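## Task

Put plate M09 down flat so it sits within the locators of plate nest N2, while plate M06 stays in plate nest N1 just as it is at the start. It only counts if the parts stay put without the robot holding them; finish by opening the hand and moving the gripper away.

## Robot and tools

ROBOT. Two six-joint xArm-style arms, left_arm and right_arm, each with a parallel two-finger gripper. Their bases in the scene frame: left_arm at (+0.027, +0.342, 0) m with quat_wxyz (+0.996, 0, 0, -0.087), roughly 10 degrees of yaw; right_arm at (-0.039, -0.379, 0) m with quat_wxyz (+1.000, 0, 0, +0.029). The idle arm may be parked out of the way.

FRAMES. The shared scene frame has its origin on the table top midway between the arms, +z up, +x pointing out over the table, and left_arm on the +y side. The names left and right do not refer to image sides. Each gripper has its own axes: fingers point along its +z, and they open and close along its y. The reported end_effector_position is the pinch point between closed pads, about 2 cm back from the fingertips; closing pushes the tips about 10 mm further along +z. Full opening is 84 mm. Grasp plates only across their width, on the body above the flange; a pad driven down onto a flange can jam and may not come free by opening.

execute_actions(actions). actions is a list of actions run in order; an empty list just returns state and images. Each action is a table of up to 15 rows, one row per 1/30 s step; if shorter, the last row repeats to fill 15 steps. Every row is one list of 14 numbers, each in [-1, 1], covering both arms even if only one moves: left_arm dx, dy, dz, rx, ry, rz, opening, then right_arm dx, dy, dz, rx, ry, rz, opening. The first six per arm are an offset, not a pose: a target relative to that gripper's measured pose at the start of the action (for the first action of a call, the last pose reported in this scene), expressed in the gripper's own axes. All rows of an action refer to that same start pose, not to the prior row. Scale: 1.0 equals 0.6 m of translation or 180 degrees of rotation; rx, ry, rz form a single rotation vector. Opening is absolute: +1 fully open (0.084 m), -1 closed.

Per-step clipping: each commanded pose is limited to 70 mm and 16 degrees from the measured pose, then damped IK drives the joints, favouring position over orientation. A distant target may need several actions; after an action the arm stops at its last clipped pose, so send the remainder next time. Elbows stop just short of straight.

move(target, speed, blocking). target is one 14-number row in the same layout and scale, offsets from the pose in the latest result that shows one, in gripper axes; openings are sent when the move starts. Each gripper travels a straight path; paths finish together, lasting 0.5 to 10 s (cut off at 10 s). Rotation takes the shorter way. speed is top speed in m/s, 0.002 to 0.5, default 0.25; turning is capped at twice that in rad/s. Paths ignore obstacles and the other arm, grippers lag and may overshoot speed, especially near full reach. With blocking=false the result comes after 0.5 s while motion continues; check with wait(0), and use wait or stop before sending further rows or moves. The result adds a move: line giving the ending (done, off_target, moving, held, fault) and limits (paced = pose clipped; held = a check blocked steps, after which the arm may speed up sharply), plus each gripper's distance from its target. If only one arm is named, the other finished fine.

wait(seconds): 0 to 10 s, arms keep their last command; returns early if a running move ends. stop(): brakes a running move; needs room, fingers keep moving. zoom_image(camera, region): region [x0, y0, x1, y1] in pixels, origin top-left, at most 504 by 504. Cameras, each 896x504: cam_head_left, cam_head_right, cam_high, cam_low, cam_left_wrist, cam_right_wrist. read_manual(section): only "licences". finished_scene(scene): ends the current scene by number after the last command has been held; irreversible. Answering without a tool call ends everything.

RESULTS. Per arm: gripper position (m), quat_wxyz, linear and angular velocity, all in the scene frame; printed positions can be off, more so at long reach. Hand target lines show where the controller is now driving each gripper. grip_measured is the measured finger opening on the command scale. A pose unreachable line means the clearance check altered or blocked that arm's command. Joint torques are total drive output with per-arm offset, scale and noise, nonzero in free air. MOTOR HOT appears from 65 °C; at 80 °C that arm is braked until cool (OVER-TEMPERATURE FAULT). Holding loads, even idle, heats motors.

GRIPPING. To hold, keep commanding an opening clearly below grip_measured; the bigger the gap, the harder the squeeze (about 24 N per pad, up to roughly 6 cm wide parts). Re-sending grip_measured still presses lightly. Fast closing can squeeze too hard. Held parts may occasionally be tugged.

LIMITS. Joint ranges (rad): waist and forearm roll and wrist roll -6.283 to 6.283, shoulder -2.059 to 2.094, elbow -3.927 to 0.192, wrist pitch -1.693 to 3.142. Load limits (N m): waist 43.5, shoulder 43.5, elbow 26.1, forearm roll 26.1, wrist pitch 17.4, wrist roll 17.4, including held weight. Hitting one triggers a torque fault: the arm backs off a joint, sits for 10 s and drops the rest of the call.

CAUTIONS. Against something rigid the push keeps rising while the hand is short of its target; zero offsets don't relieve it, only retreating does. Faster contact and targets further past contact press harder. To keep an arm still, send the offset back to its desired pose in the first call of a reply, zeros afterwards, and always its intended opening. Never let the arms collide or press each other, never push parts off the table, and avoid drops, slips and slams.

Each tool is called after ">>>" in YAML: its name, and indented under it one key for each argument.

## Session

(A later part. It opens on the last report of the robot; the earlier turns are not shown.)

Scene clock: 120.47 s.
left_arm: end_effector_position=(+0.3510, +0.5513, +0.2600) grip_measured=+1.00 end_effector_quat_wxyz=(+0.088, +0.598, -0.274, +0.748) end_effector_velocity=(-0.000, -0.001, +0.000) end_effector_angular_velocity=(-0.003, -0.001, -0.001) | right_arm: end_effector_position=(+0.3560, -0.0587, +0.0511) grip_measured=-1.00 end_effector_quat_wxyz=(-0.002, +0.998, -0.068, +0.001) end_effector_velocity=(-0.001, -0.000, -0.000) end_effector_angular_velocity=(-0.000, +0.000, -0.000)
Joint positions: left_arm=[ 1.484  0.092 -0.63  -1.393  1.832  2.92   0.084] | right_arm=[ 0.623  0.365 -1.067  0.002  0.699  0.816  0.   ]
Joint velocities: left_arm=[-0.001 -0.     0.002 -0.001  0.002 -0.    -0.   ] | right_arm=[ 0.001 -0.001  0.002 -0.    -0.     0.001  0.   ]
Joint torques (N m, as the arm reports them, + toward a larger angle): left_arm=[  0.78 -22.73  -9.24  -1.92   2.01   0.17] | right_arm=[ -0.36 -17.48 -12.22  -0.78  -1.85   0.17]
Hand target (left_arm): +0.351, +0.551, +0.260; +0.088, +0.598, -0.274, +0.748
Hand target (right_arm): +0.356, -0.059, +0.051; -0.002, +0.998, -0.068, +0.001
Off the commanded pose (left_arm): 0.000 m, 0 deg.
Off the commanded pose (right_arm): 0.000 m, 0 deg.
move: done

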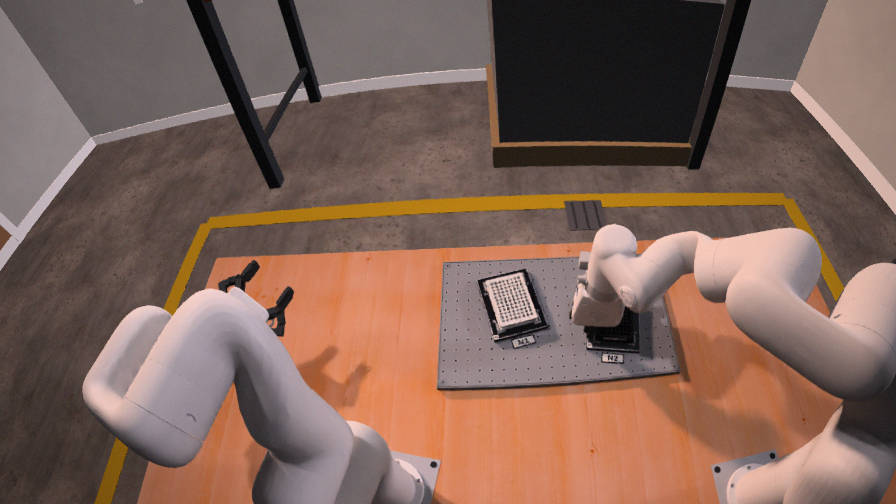

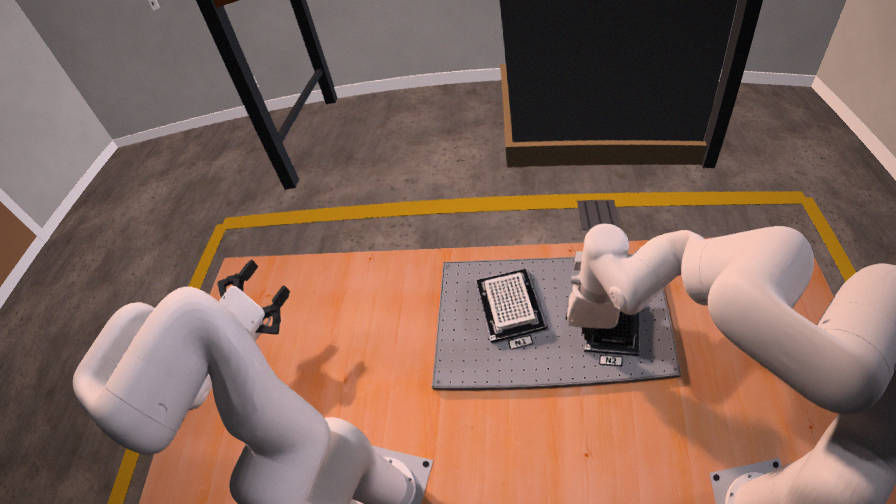

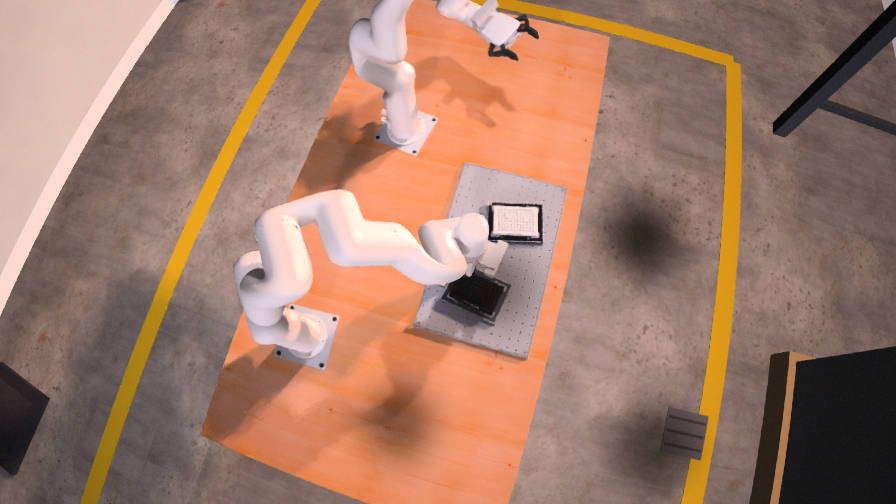

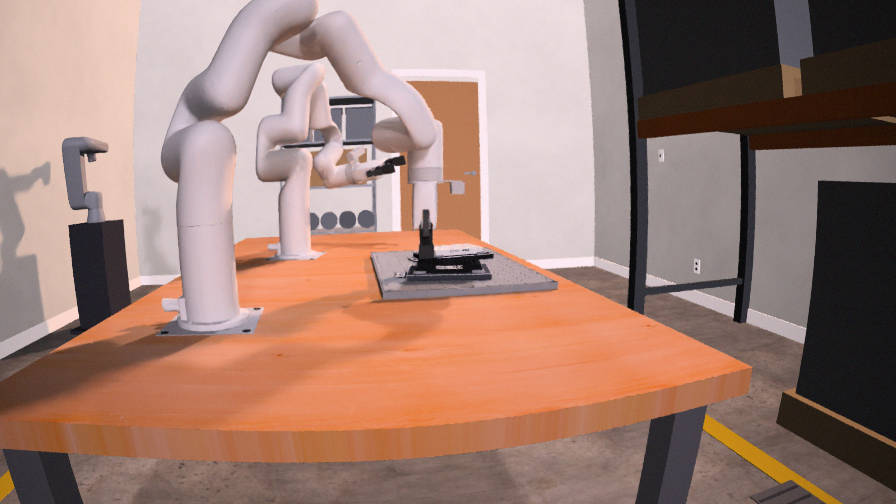

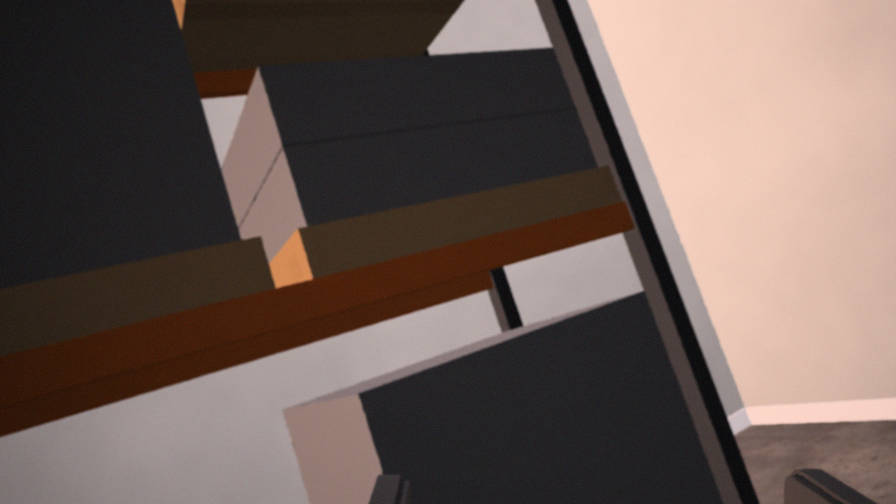

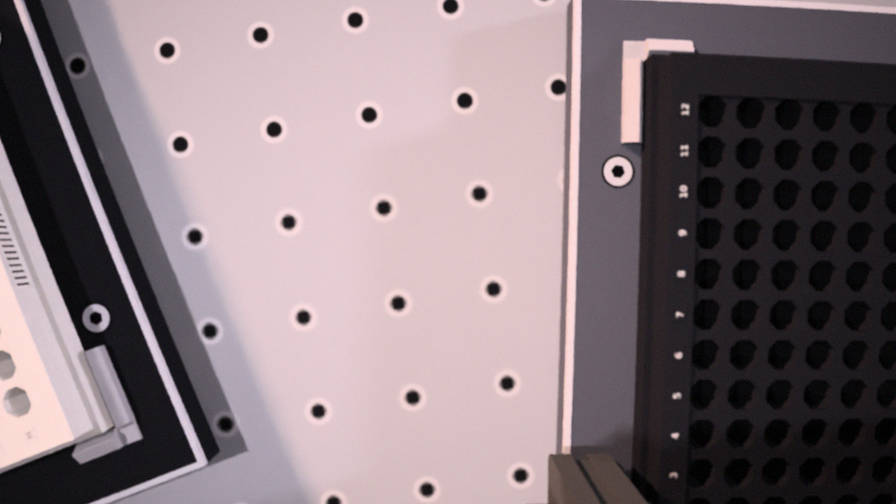

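Straighter now. A bit more, then inspect.

>>> move:
  target: [0,0,0,0,0,0,1,0,0.004,0,0,0,0,-1]
  speed: 0.01

>>> move:
  target: [0,0,0,0,0,0,1,0,-0.006,-0.03,0,0,0,-1]
  speed: 0.05

>>> move:
  target: [0,0,0,0,0,0,1,-0.04,0.07,-0.3,0,0,0,-1]

>>> zoom_image:
  camera: "cam_right_wrist"
  region: [380,100,700,460]

>>> zoom_image:
  camera: "cam_low"
  region: [390,220,510,300]

Scene clock: 126.73 s.
left_arm: end_effector_position=(+0.3510, +0.5513, +0.2600) grip_measured=+1.00 end_effector_quat_wxyz=(+0.088, +0.598, -0.274, +0.748) end_effector_velocity=(-0.000, -0.001, -0.001) end_effector_angular_velocity=(-0.002, +0.002, -0.000) | right_arm: end_effector_position=(+0.3557, -0.0610, +0.0511) grip_measured=-1.00 end_effector_quat_wxyz=(-0.002, +0.998, -0.068, +0.001) end_effector_velocity=(+0.000, +0.000, +0.000) end_effector_angular_velocity=(+0.000, -0.001, +0.000)
Joint positions: left_arm=[ 1.484  0.092 -0.63  -1.393  1.832  2.92   0.084] | right_arm=[ 0.62   0.36  -1.059  0.002  0.696  0.813  0.   ]
Joint velocities: left_arm=[-0.    -0.001  0.003  0.001 -0.001 -0.001  0.   ] | right_arm=[ 0.    -0.    -0.    -0.    -0.001  0.     0.   ]
Joint torques (N m, as the arm reports them, + toward a larger angle): left_arm=[  0.51 -22.7   -9.11  -1.82   2.24   0.14] | right_arm=[ -0.08 -16.5  -12.66  -0.78  -1.82   0.12]
Hand target (left_arm): +0.351, +0.551, +0.260; +0.088, +0.598, -0.274, +0.748
Hand target (right_arm): +0.356, -0.061, +0.051; -0.002, +0.998, -0.068, +0.001
Off the commanded pose (left_arm): 0.000 m, 0 deg.
Off the commanded pose (right_arm): 0.000 m, 0 deg.
move: done

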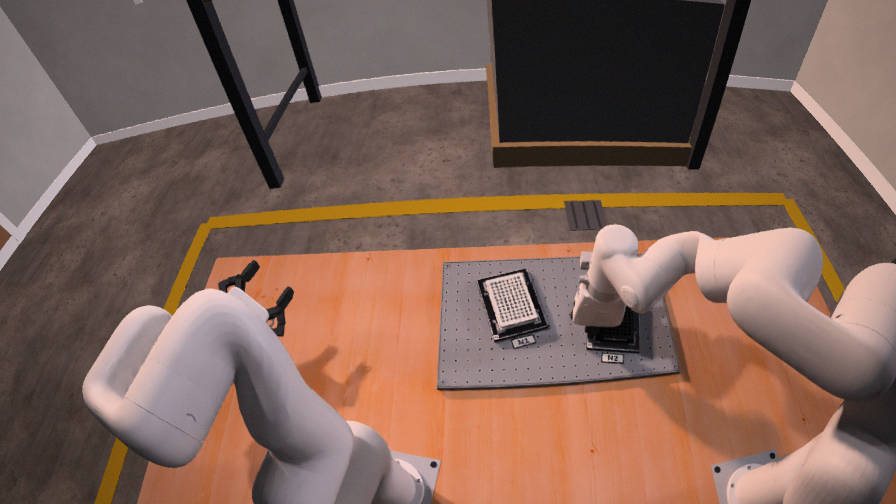

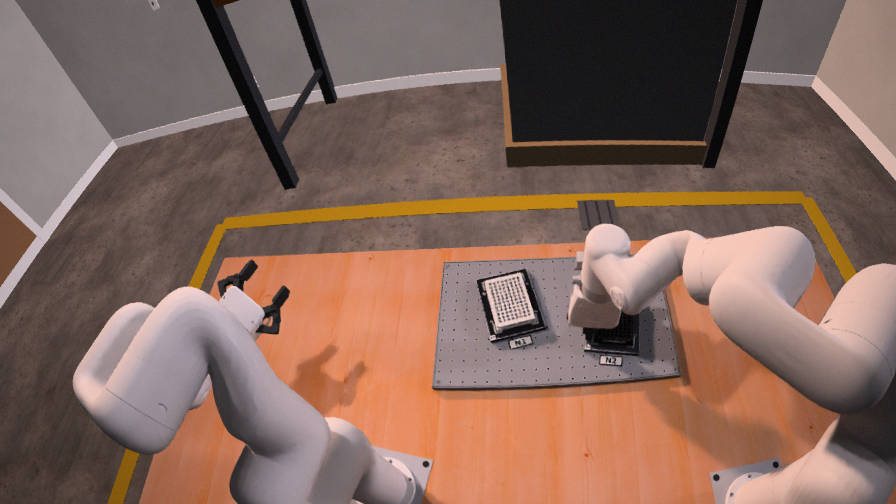

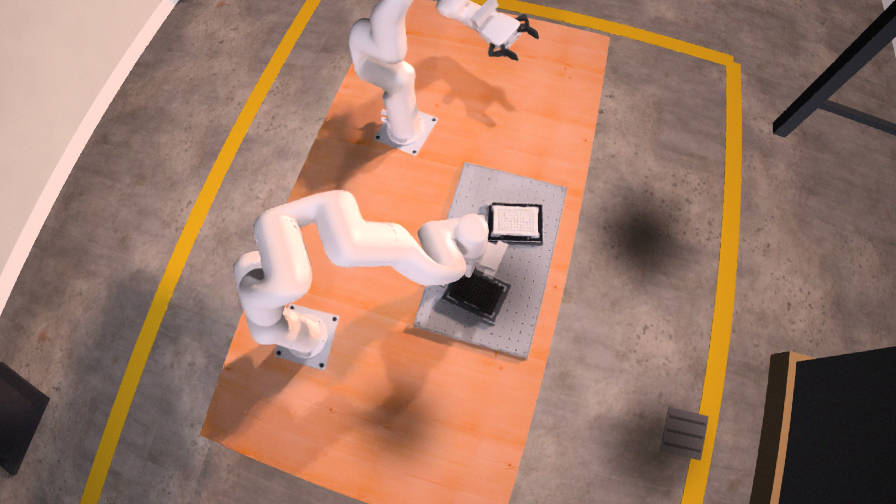

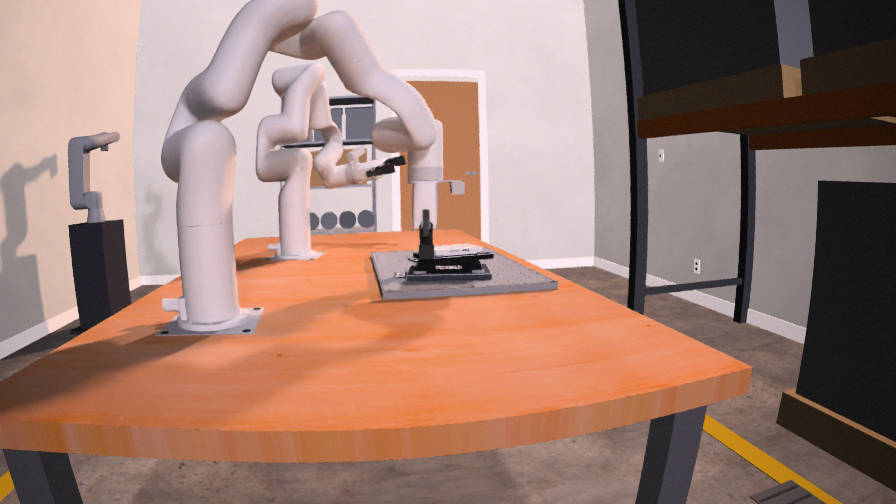

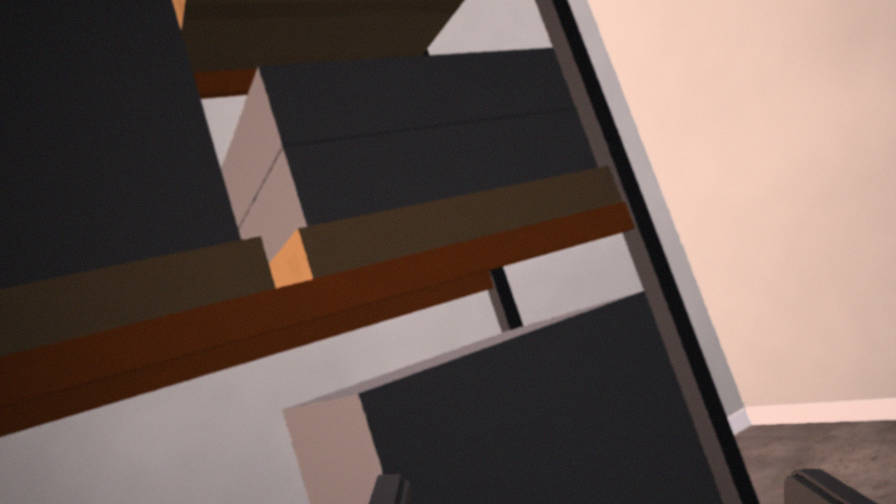

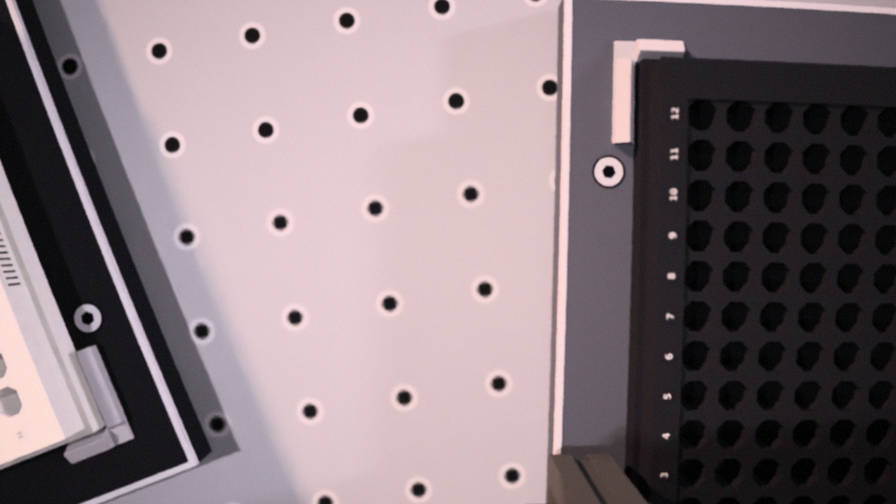

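Scene clock: 127.50 s.
left_arm: end_effector_position=(+0.3510, +0.5513, +0.2600) grip_measured=+1.00 end_effector_quat_wxyz=(+0.088, +0.598, -0.274, +0.748) end_effector_velocity=(+0.000, +0.000, +0.001) end_effector_angular_velocity=(-0.001, -0.002, +0.000) | right_arm: end_effector_position=(+0.3561, -0.0576, +0.0689) grip_measured=-1.00 end_effector_quat_wxyz=(-0.002, +0.998, -0.068, +0.001) end_effector_velocity=(-0.001, -0.001, -0.002) end_effector_angular_velocity=(-0.004, +0.005, -0.001)
Joint positions: left_arm=[ 1.484  0.092 -0.63  -1.393  1.832  2.92   0.084] | right_arm=[ 0.625  0.331 -1.078  0.002  0.744  0.818  0.   ]
Joint velocities: left_arm=[-0.     0.    -0.001 -0.002  0.002 -0.001  0.   ] | right_arm=[-0.001  0.002  0.002  0.     0.002  0.     0.   ]
Joint torques (N m, as the arm reports them, + toward a larger angle): left_arm=[  0.78 -23.07  -9.01  -2.08   2.08   0.11] | right_arm=[  0.02 -16.9  -13.35  -0.8   -1.88   0.03]
Hand target (left_arm): +0.351, +0.551, +0.260; +0.088, +0.598, -0.274, +0.748
Hand target (right_arm): +0.356, -0.057, +0.069; -0.002, +0.998, -0.068, +0.001
Off the commanded pose (left_arm): 0.000 m, 0 deg.
Off the commanded pose (right_arm): 0.000 m, 0 deg.
move: done

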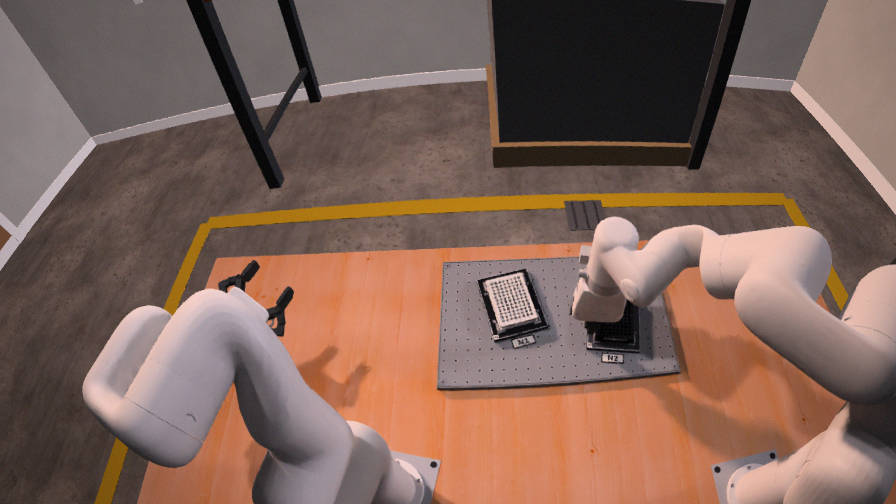

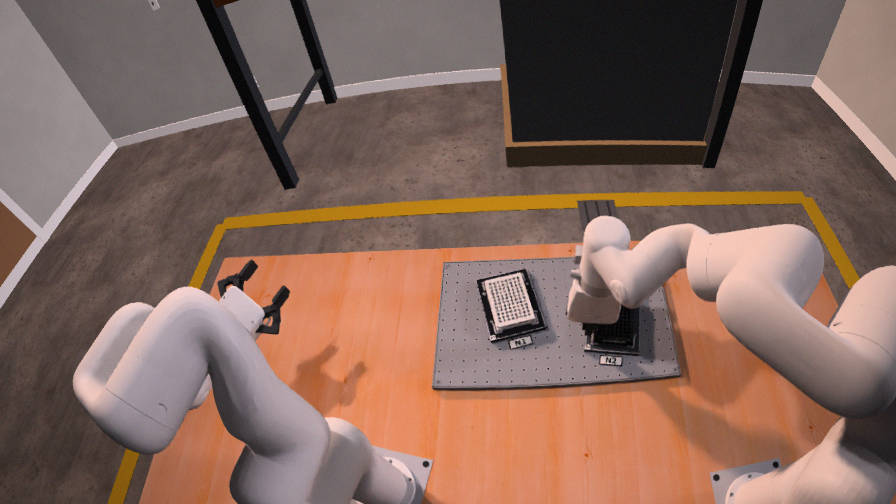

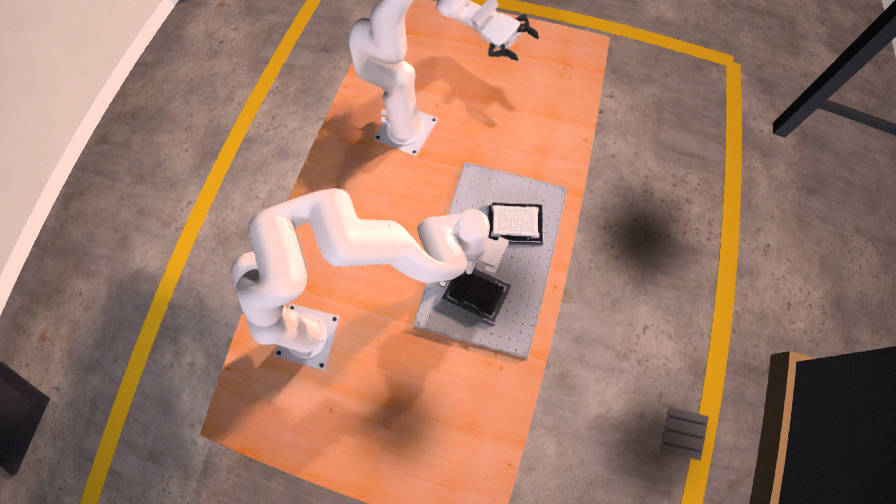

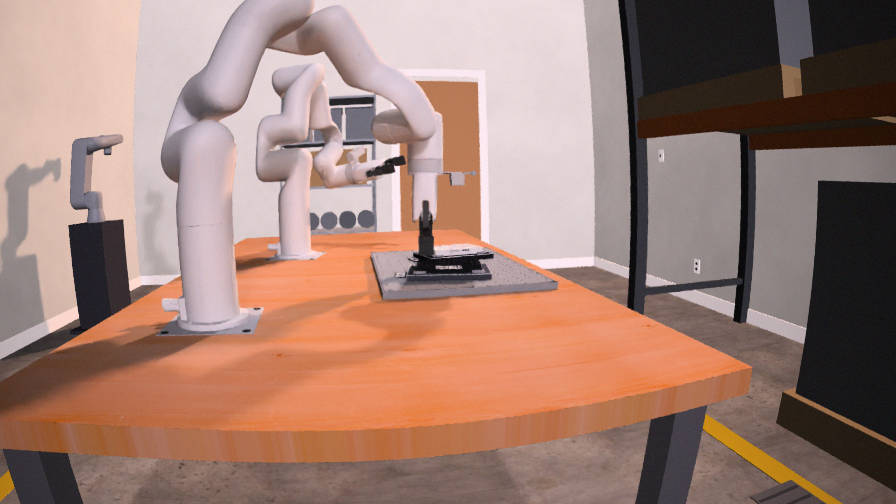

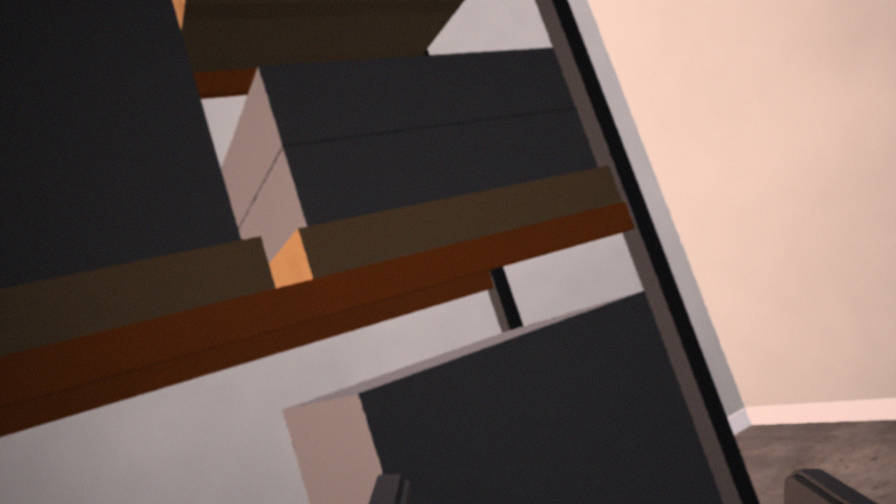

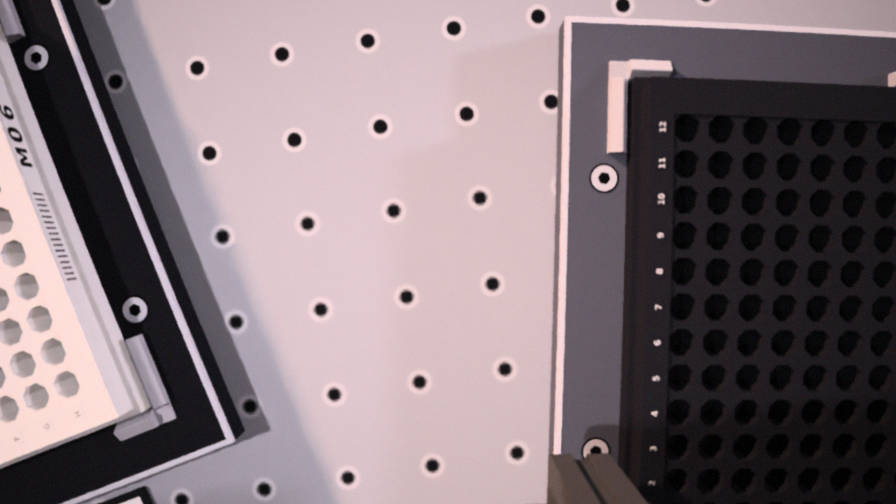

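Scene clock: 128.77 s.
left_arm: end_effector_position=(+0.3510, +0.5513, +0.2600) grip_measured=+1.00 end_effector_quat_wxyz=(+0.088, +0.598, -0.274, +0.748) end_effector_velocity=(+0.001, +0.000, +0.000) end_effector_angular_velocity=(+0.002, -0.000, +0.000) | right_arm: end_effector_position=(+0.3265, -0.0968, +0.2481) grip_measured=-1.00 end_effector_quat_wxyz=(-0.001, +0.998, -0.069, +0.000) end_effector_velocity=(+0.002, +0.002, +0.007) end_effector_angular_velocity=(+0.010, -0.013, -0.001)
Joint positions: left_arm=[ 1.484  0.092 -0.63  -1.393  1.832  2.92   0.084] | right_arm=[ 0.6   -0.052 -1.14   0.001  1.191  0.794  0.   ]
Joint velocities: left_arm=[-0.001 -0.    -0.002 -0.001 -0.001 -0.     0.   ] | right_arm=[ 0.    -0.008 -0.008  0.    -0.     0.001  0.   ]
Joint torques (N m, as the arm reports them, + toward a larger angle): left_arm=[  0.42 -22.98  -8.91  -1.77   2.21   0.22] | right_arm=[ -0.65 -12.12 -14.83  -0.73  -1.85   0.05]
Hand target (left_arm): +0.351, +0.551, +0.260; +0.088, +0.598, -0.274, +0.748
Hand target (right_arm): +0.327, -0.097, +0.249; -0.001, +0.998, -0.069, +0.001
Off the commanded pose (left_arm): 0.000 m, 0 deg.
Off the commanded pose (right_arm): 0.001 m, 0 deg.
move: done

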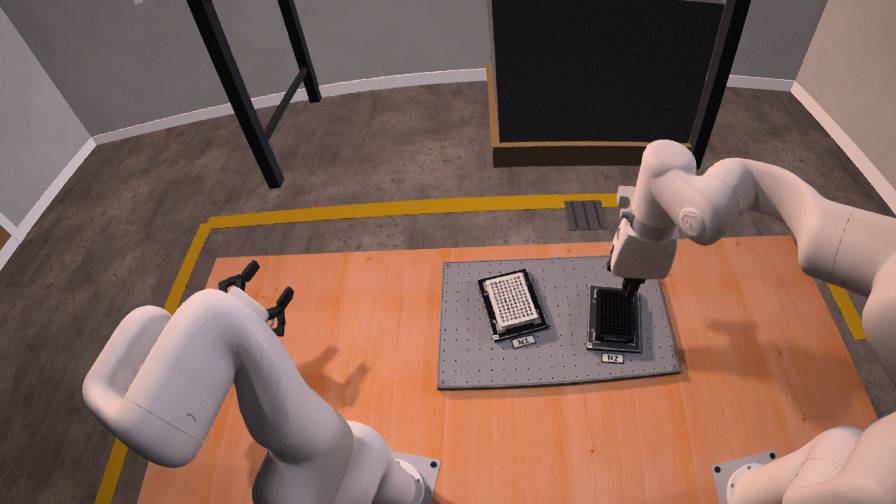

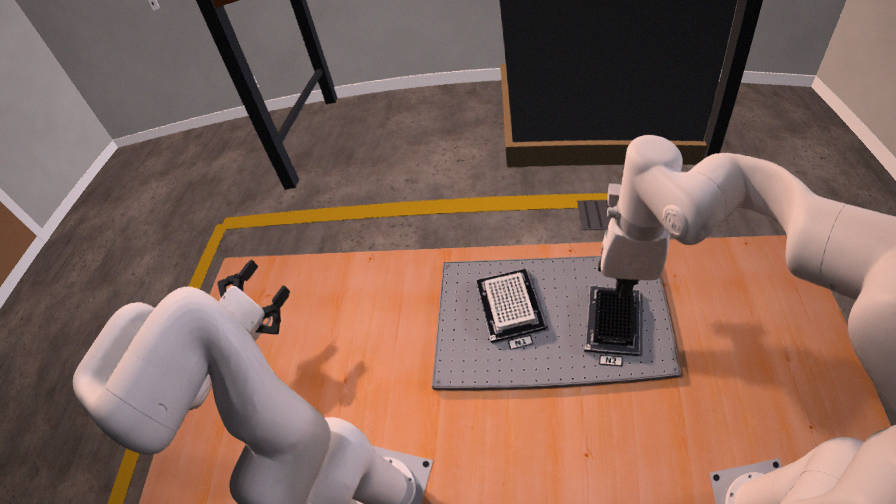

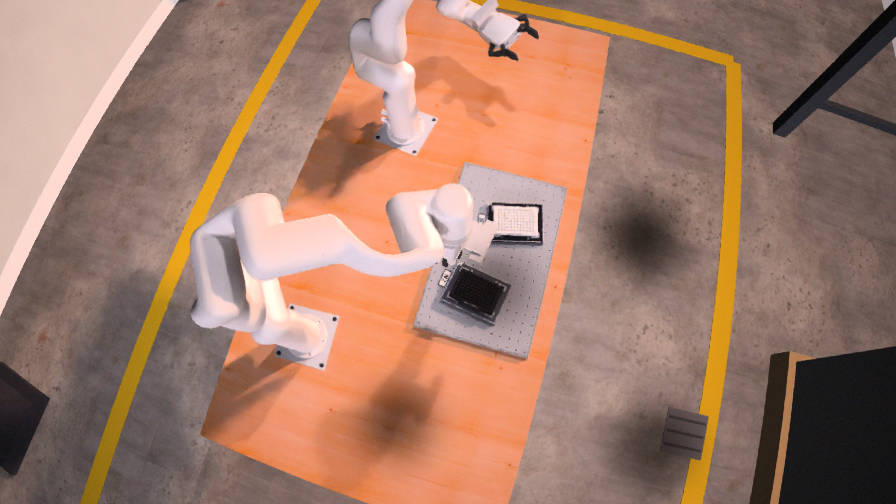

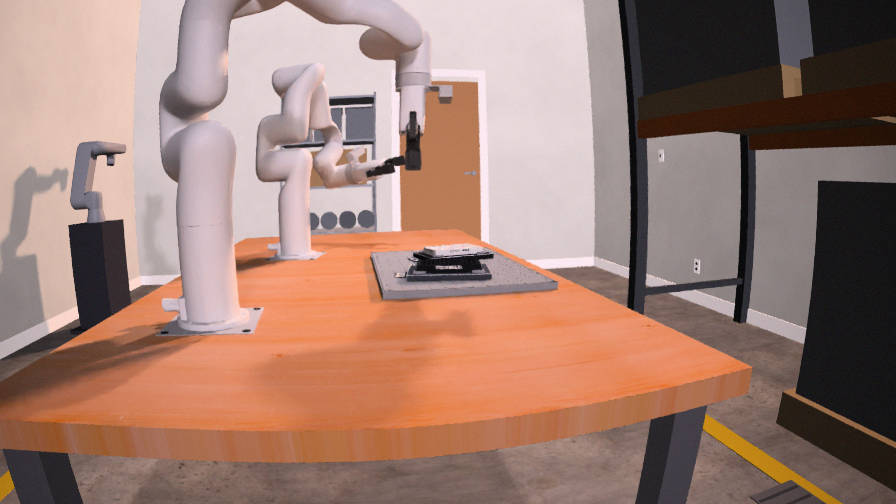

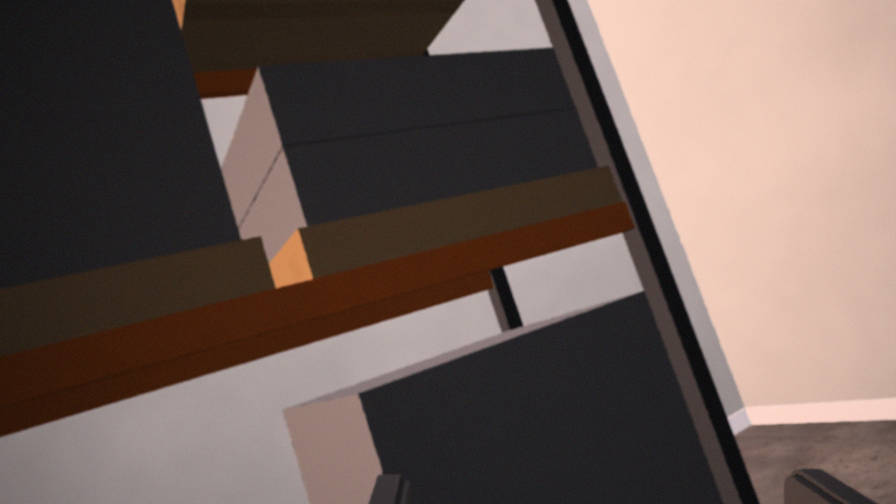

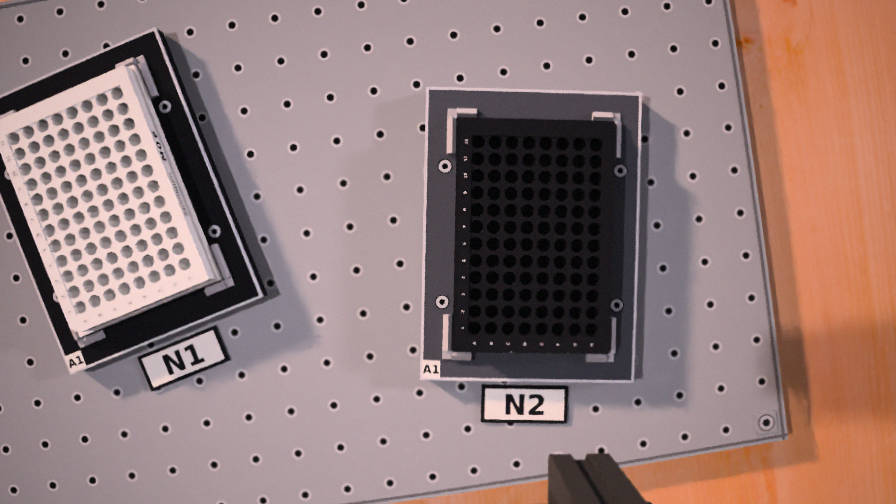

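Region (380, 100, 700, 460) of cam_right_wrist's 896x504 image, scaled by 1.400, with more detail than that image has.

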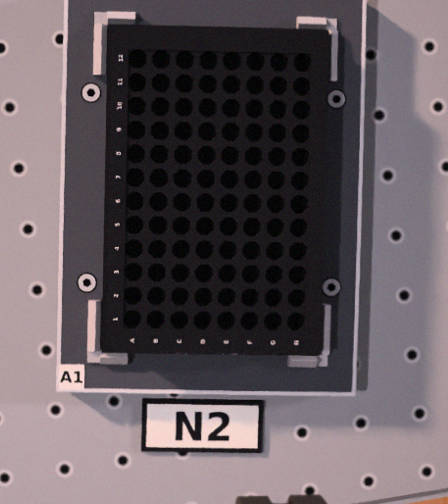

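Region (390, 220, 510, 300) of cam_low's 896x504 image, scaled by 4.200, with more detail than that image has.

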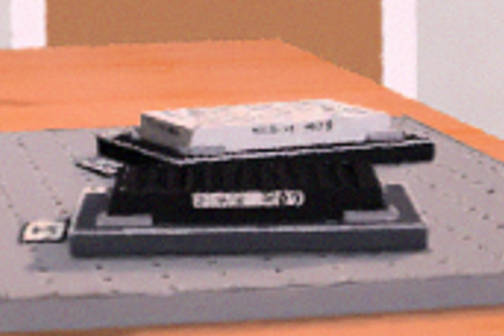

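>>> zoom_image:
  camera: "cam_right_wrist"
  region: [430,310,640,390]

>>> zoom_image:
  camera: "cam_right_wrist"
  region: [430,90,640,170]

>>> zoom_image:
  camera: "cam_head_left"
  region: [570,280,660,370]

Region (430, 310, 640, 390) of cam_right_wrist's 896x504 image, scaled by 2.400, with more detail than that image has; it fills the top 192 rows of this view, and the rest is white.

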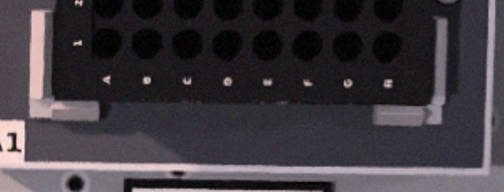

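Region (430, 90, 640, 170) of cam_right_wrist's 896x504 image, scaled by 2.400, with more detail than that image has; it fills the top 192 rows of this view, and the rest is white.

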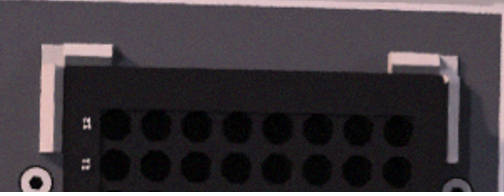

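Region (570, 280, 660, 370) of cam_head_left's 896x504 image, scaled by 5.600, with more detail than that image has.

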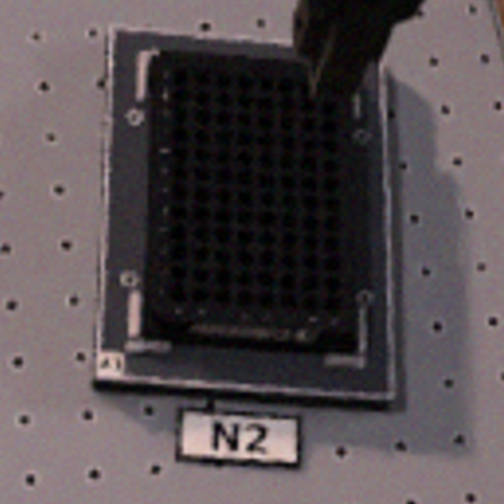

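All locators visible; seated.

>>> finished_scene:
  scene: 2

The scene is finished: the task was done.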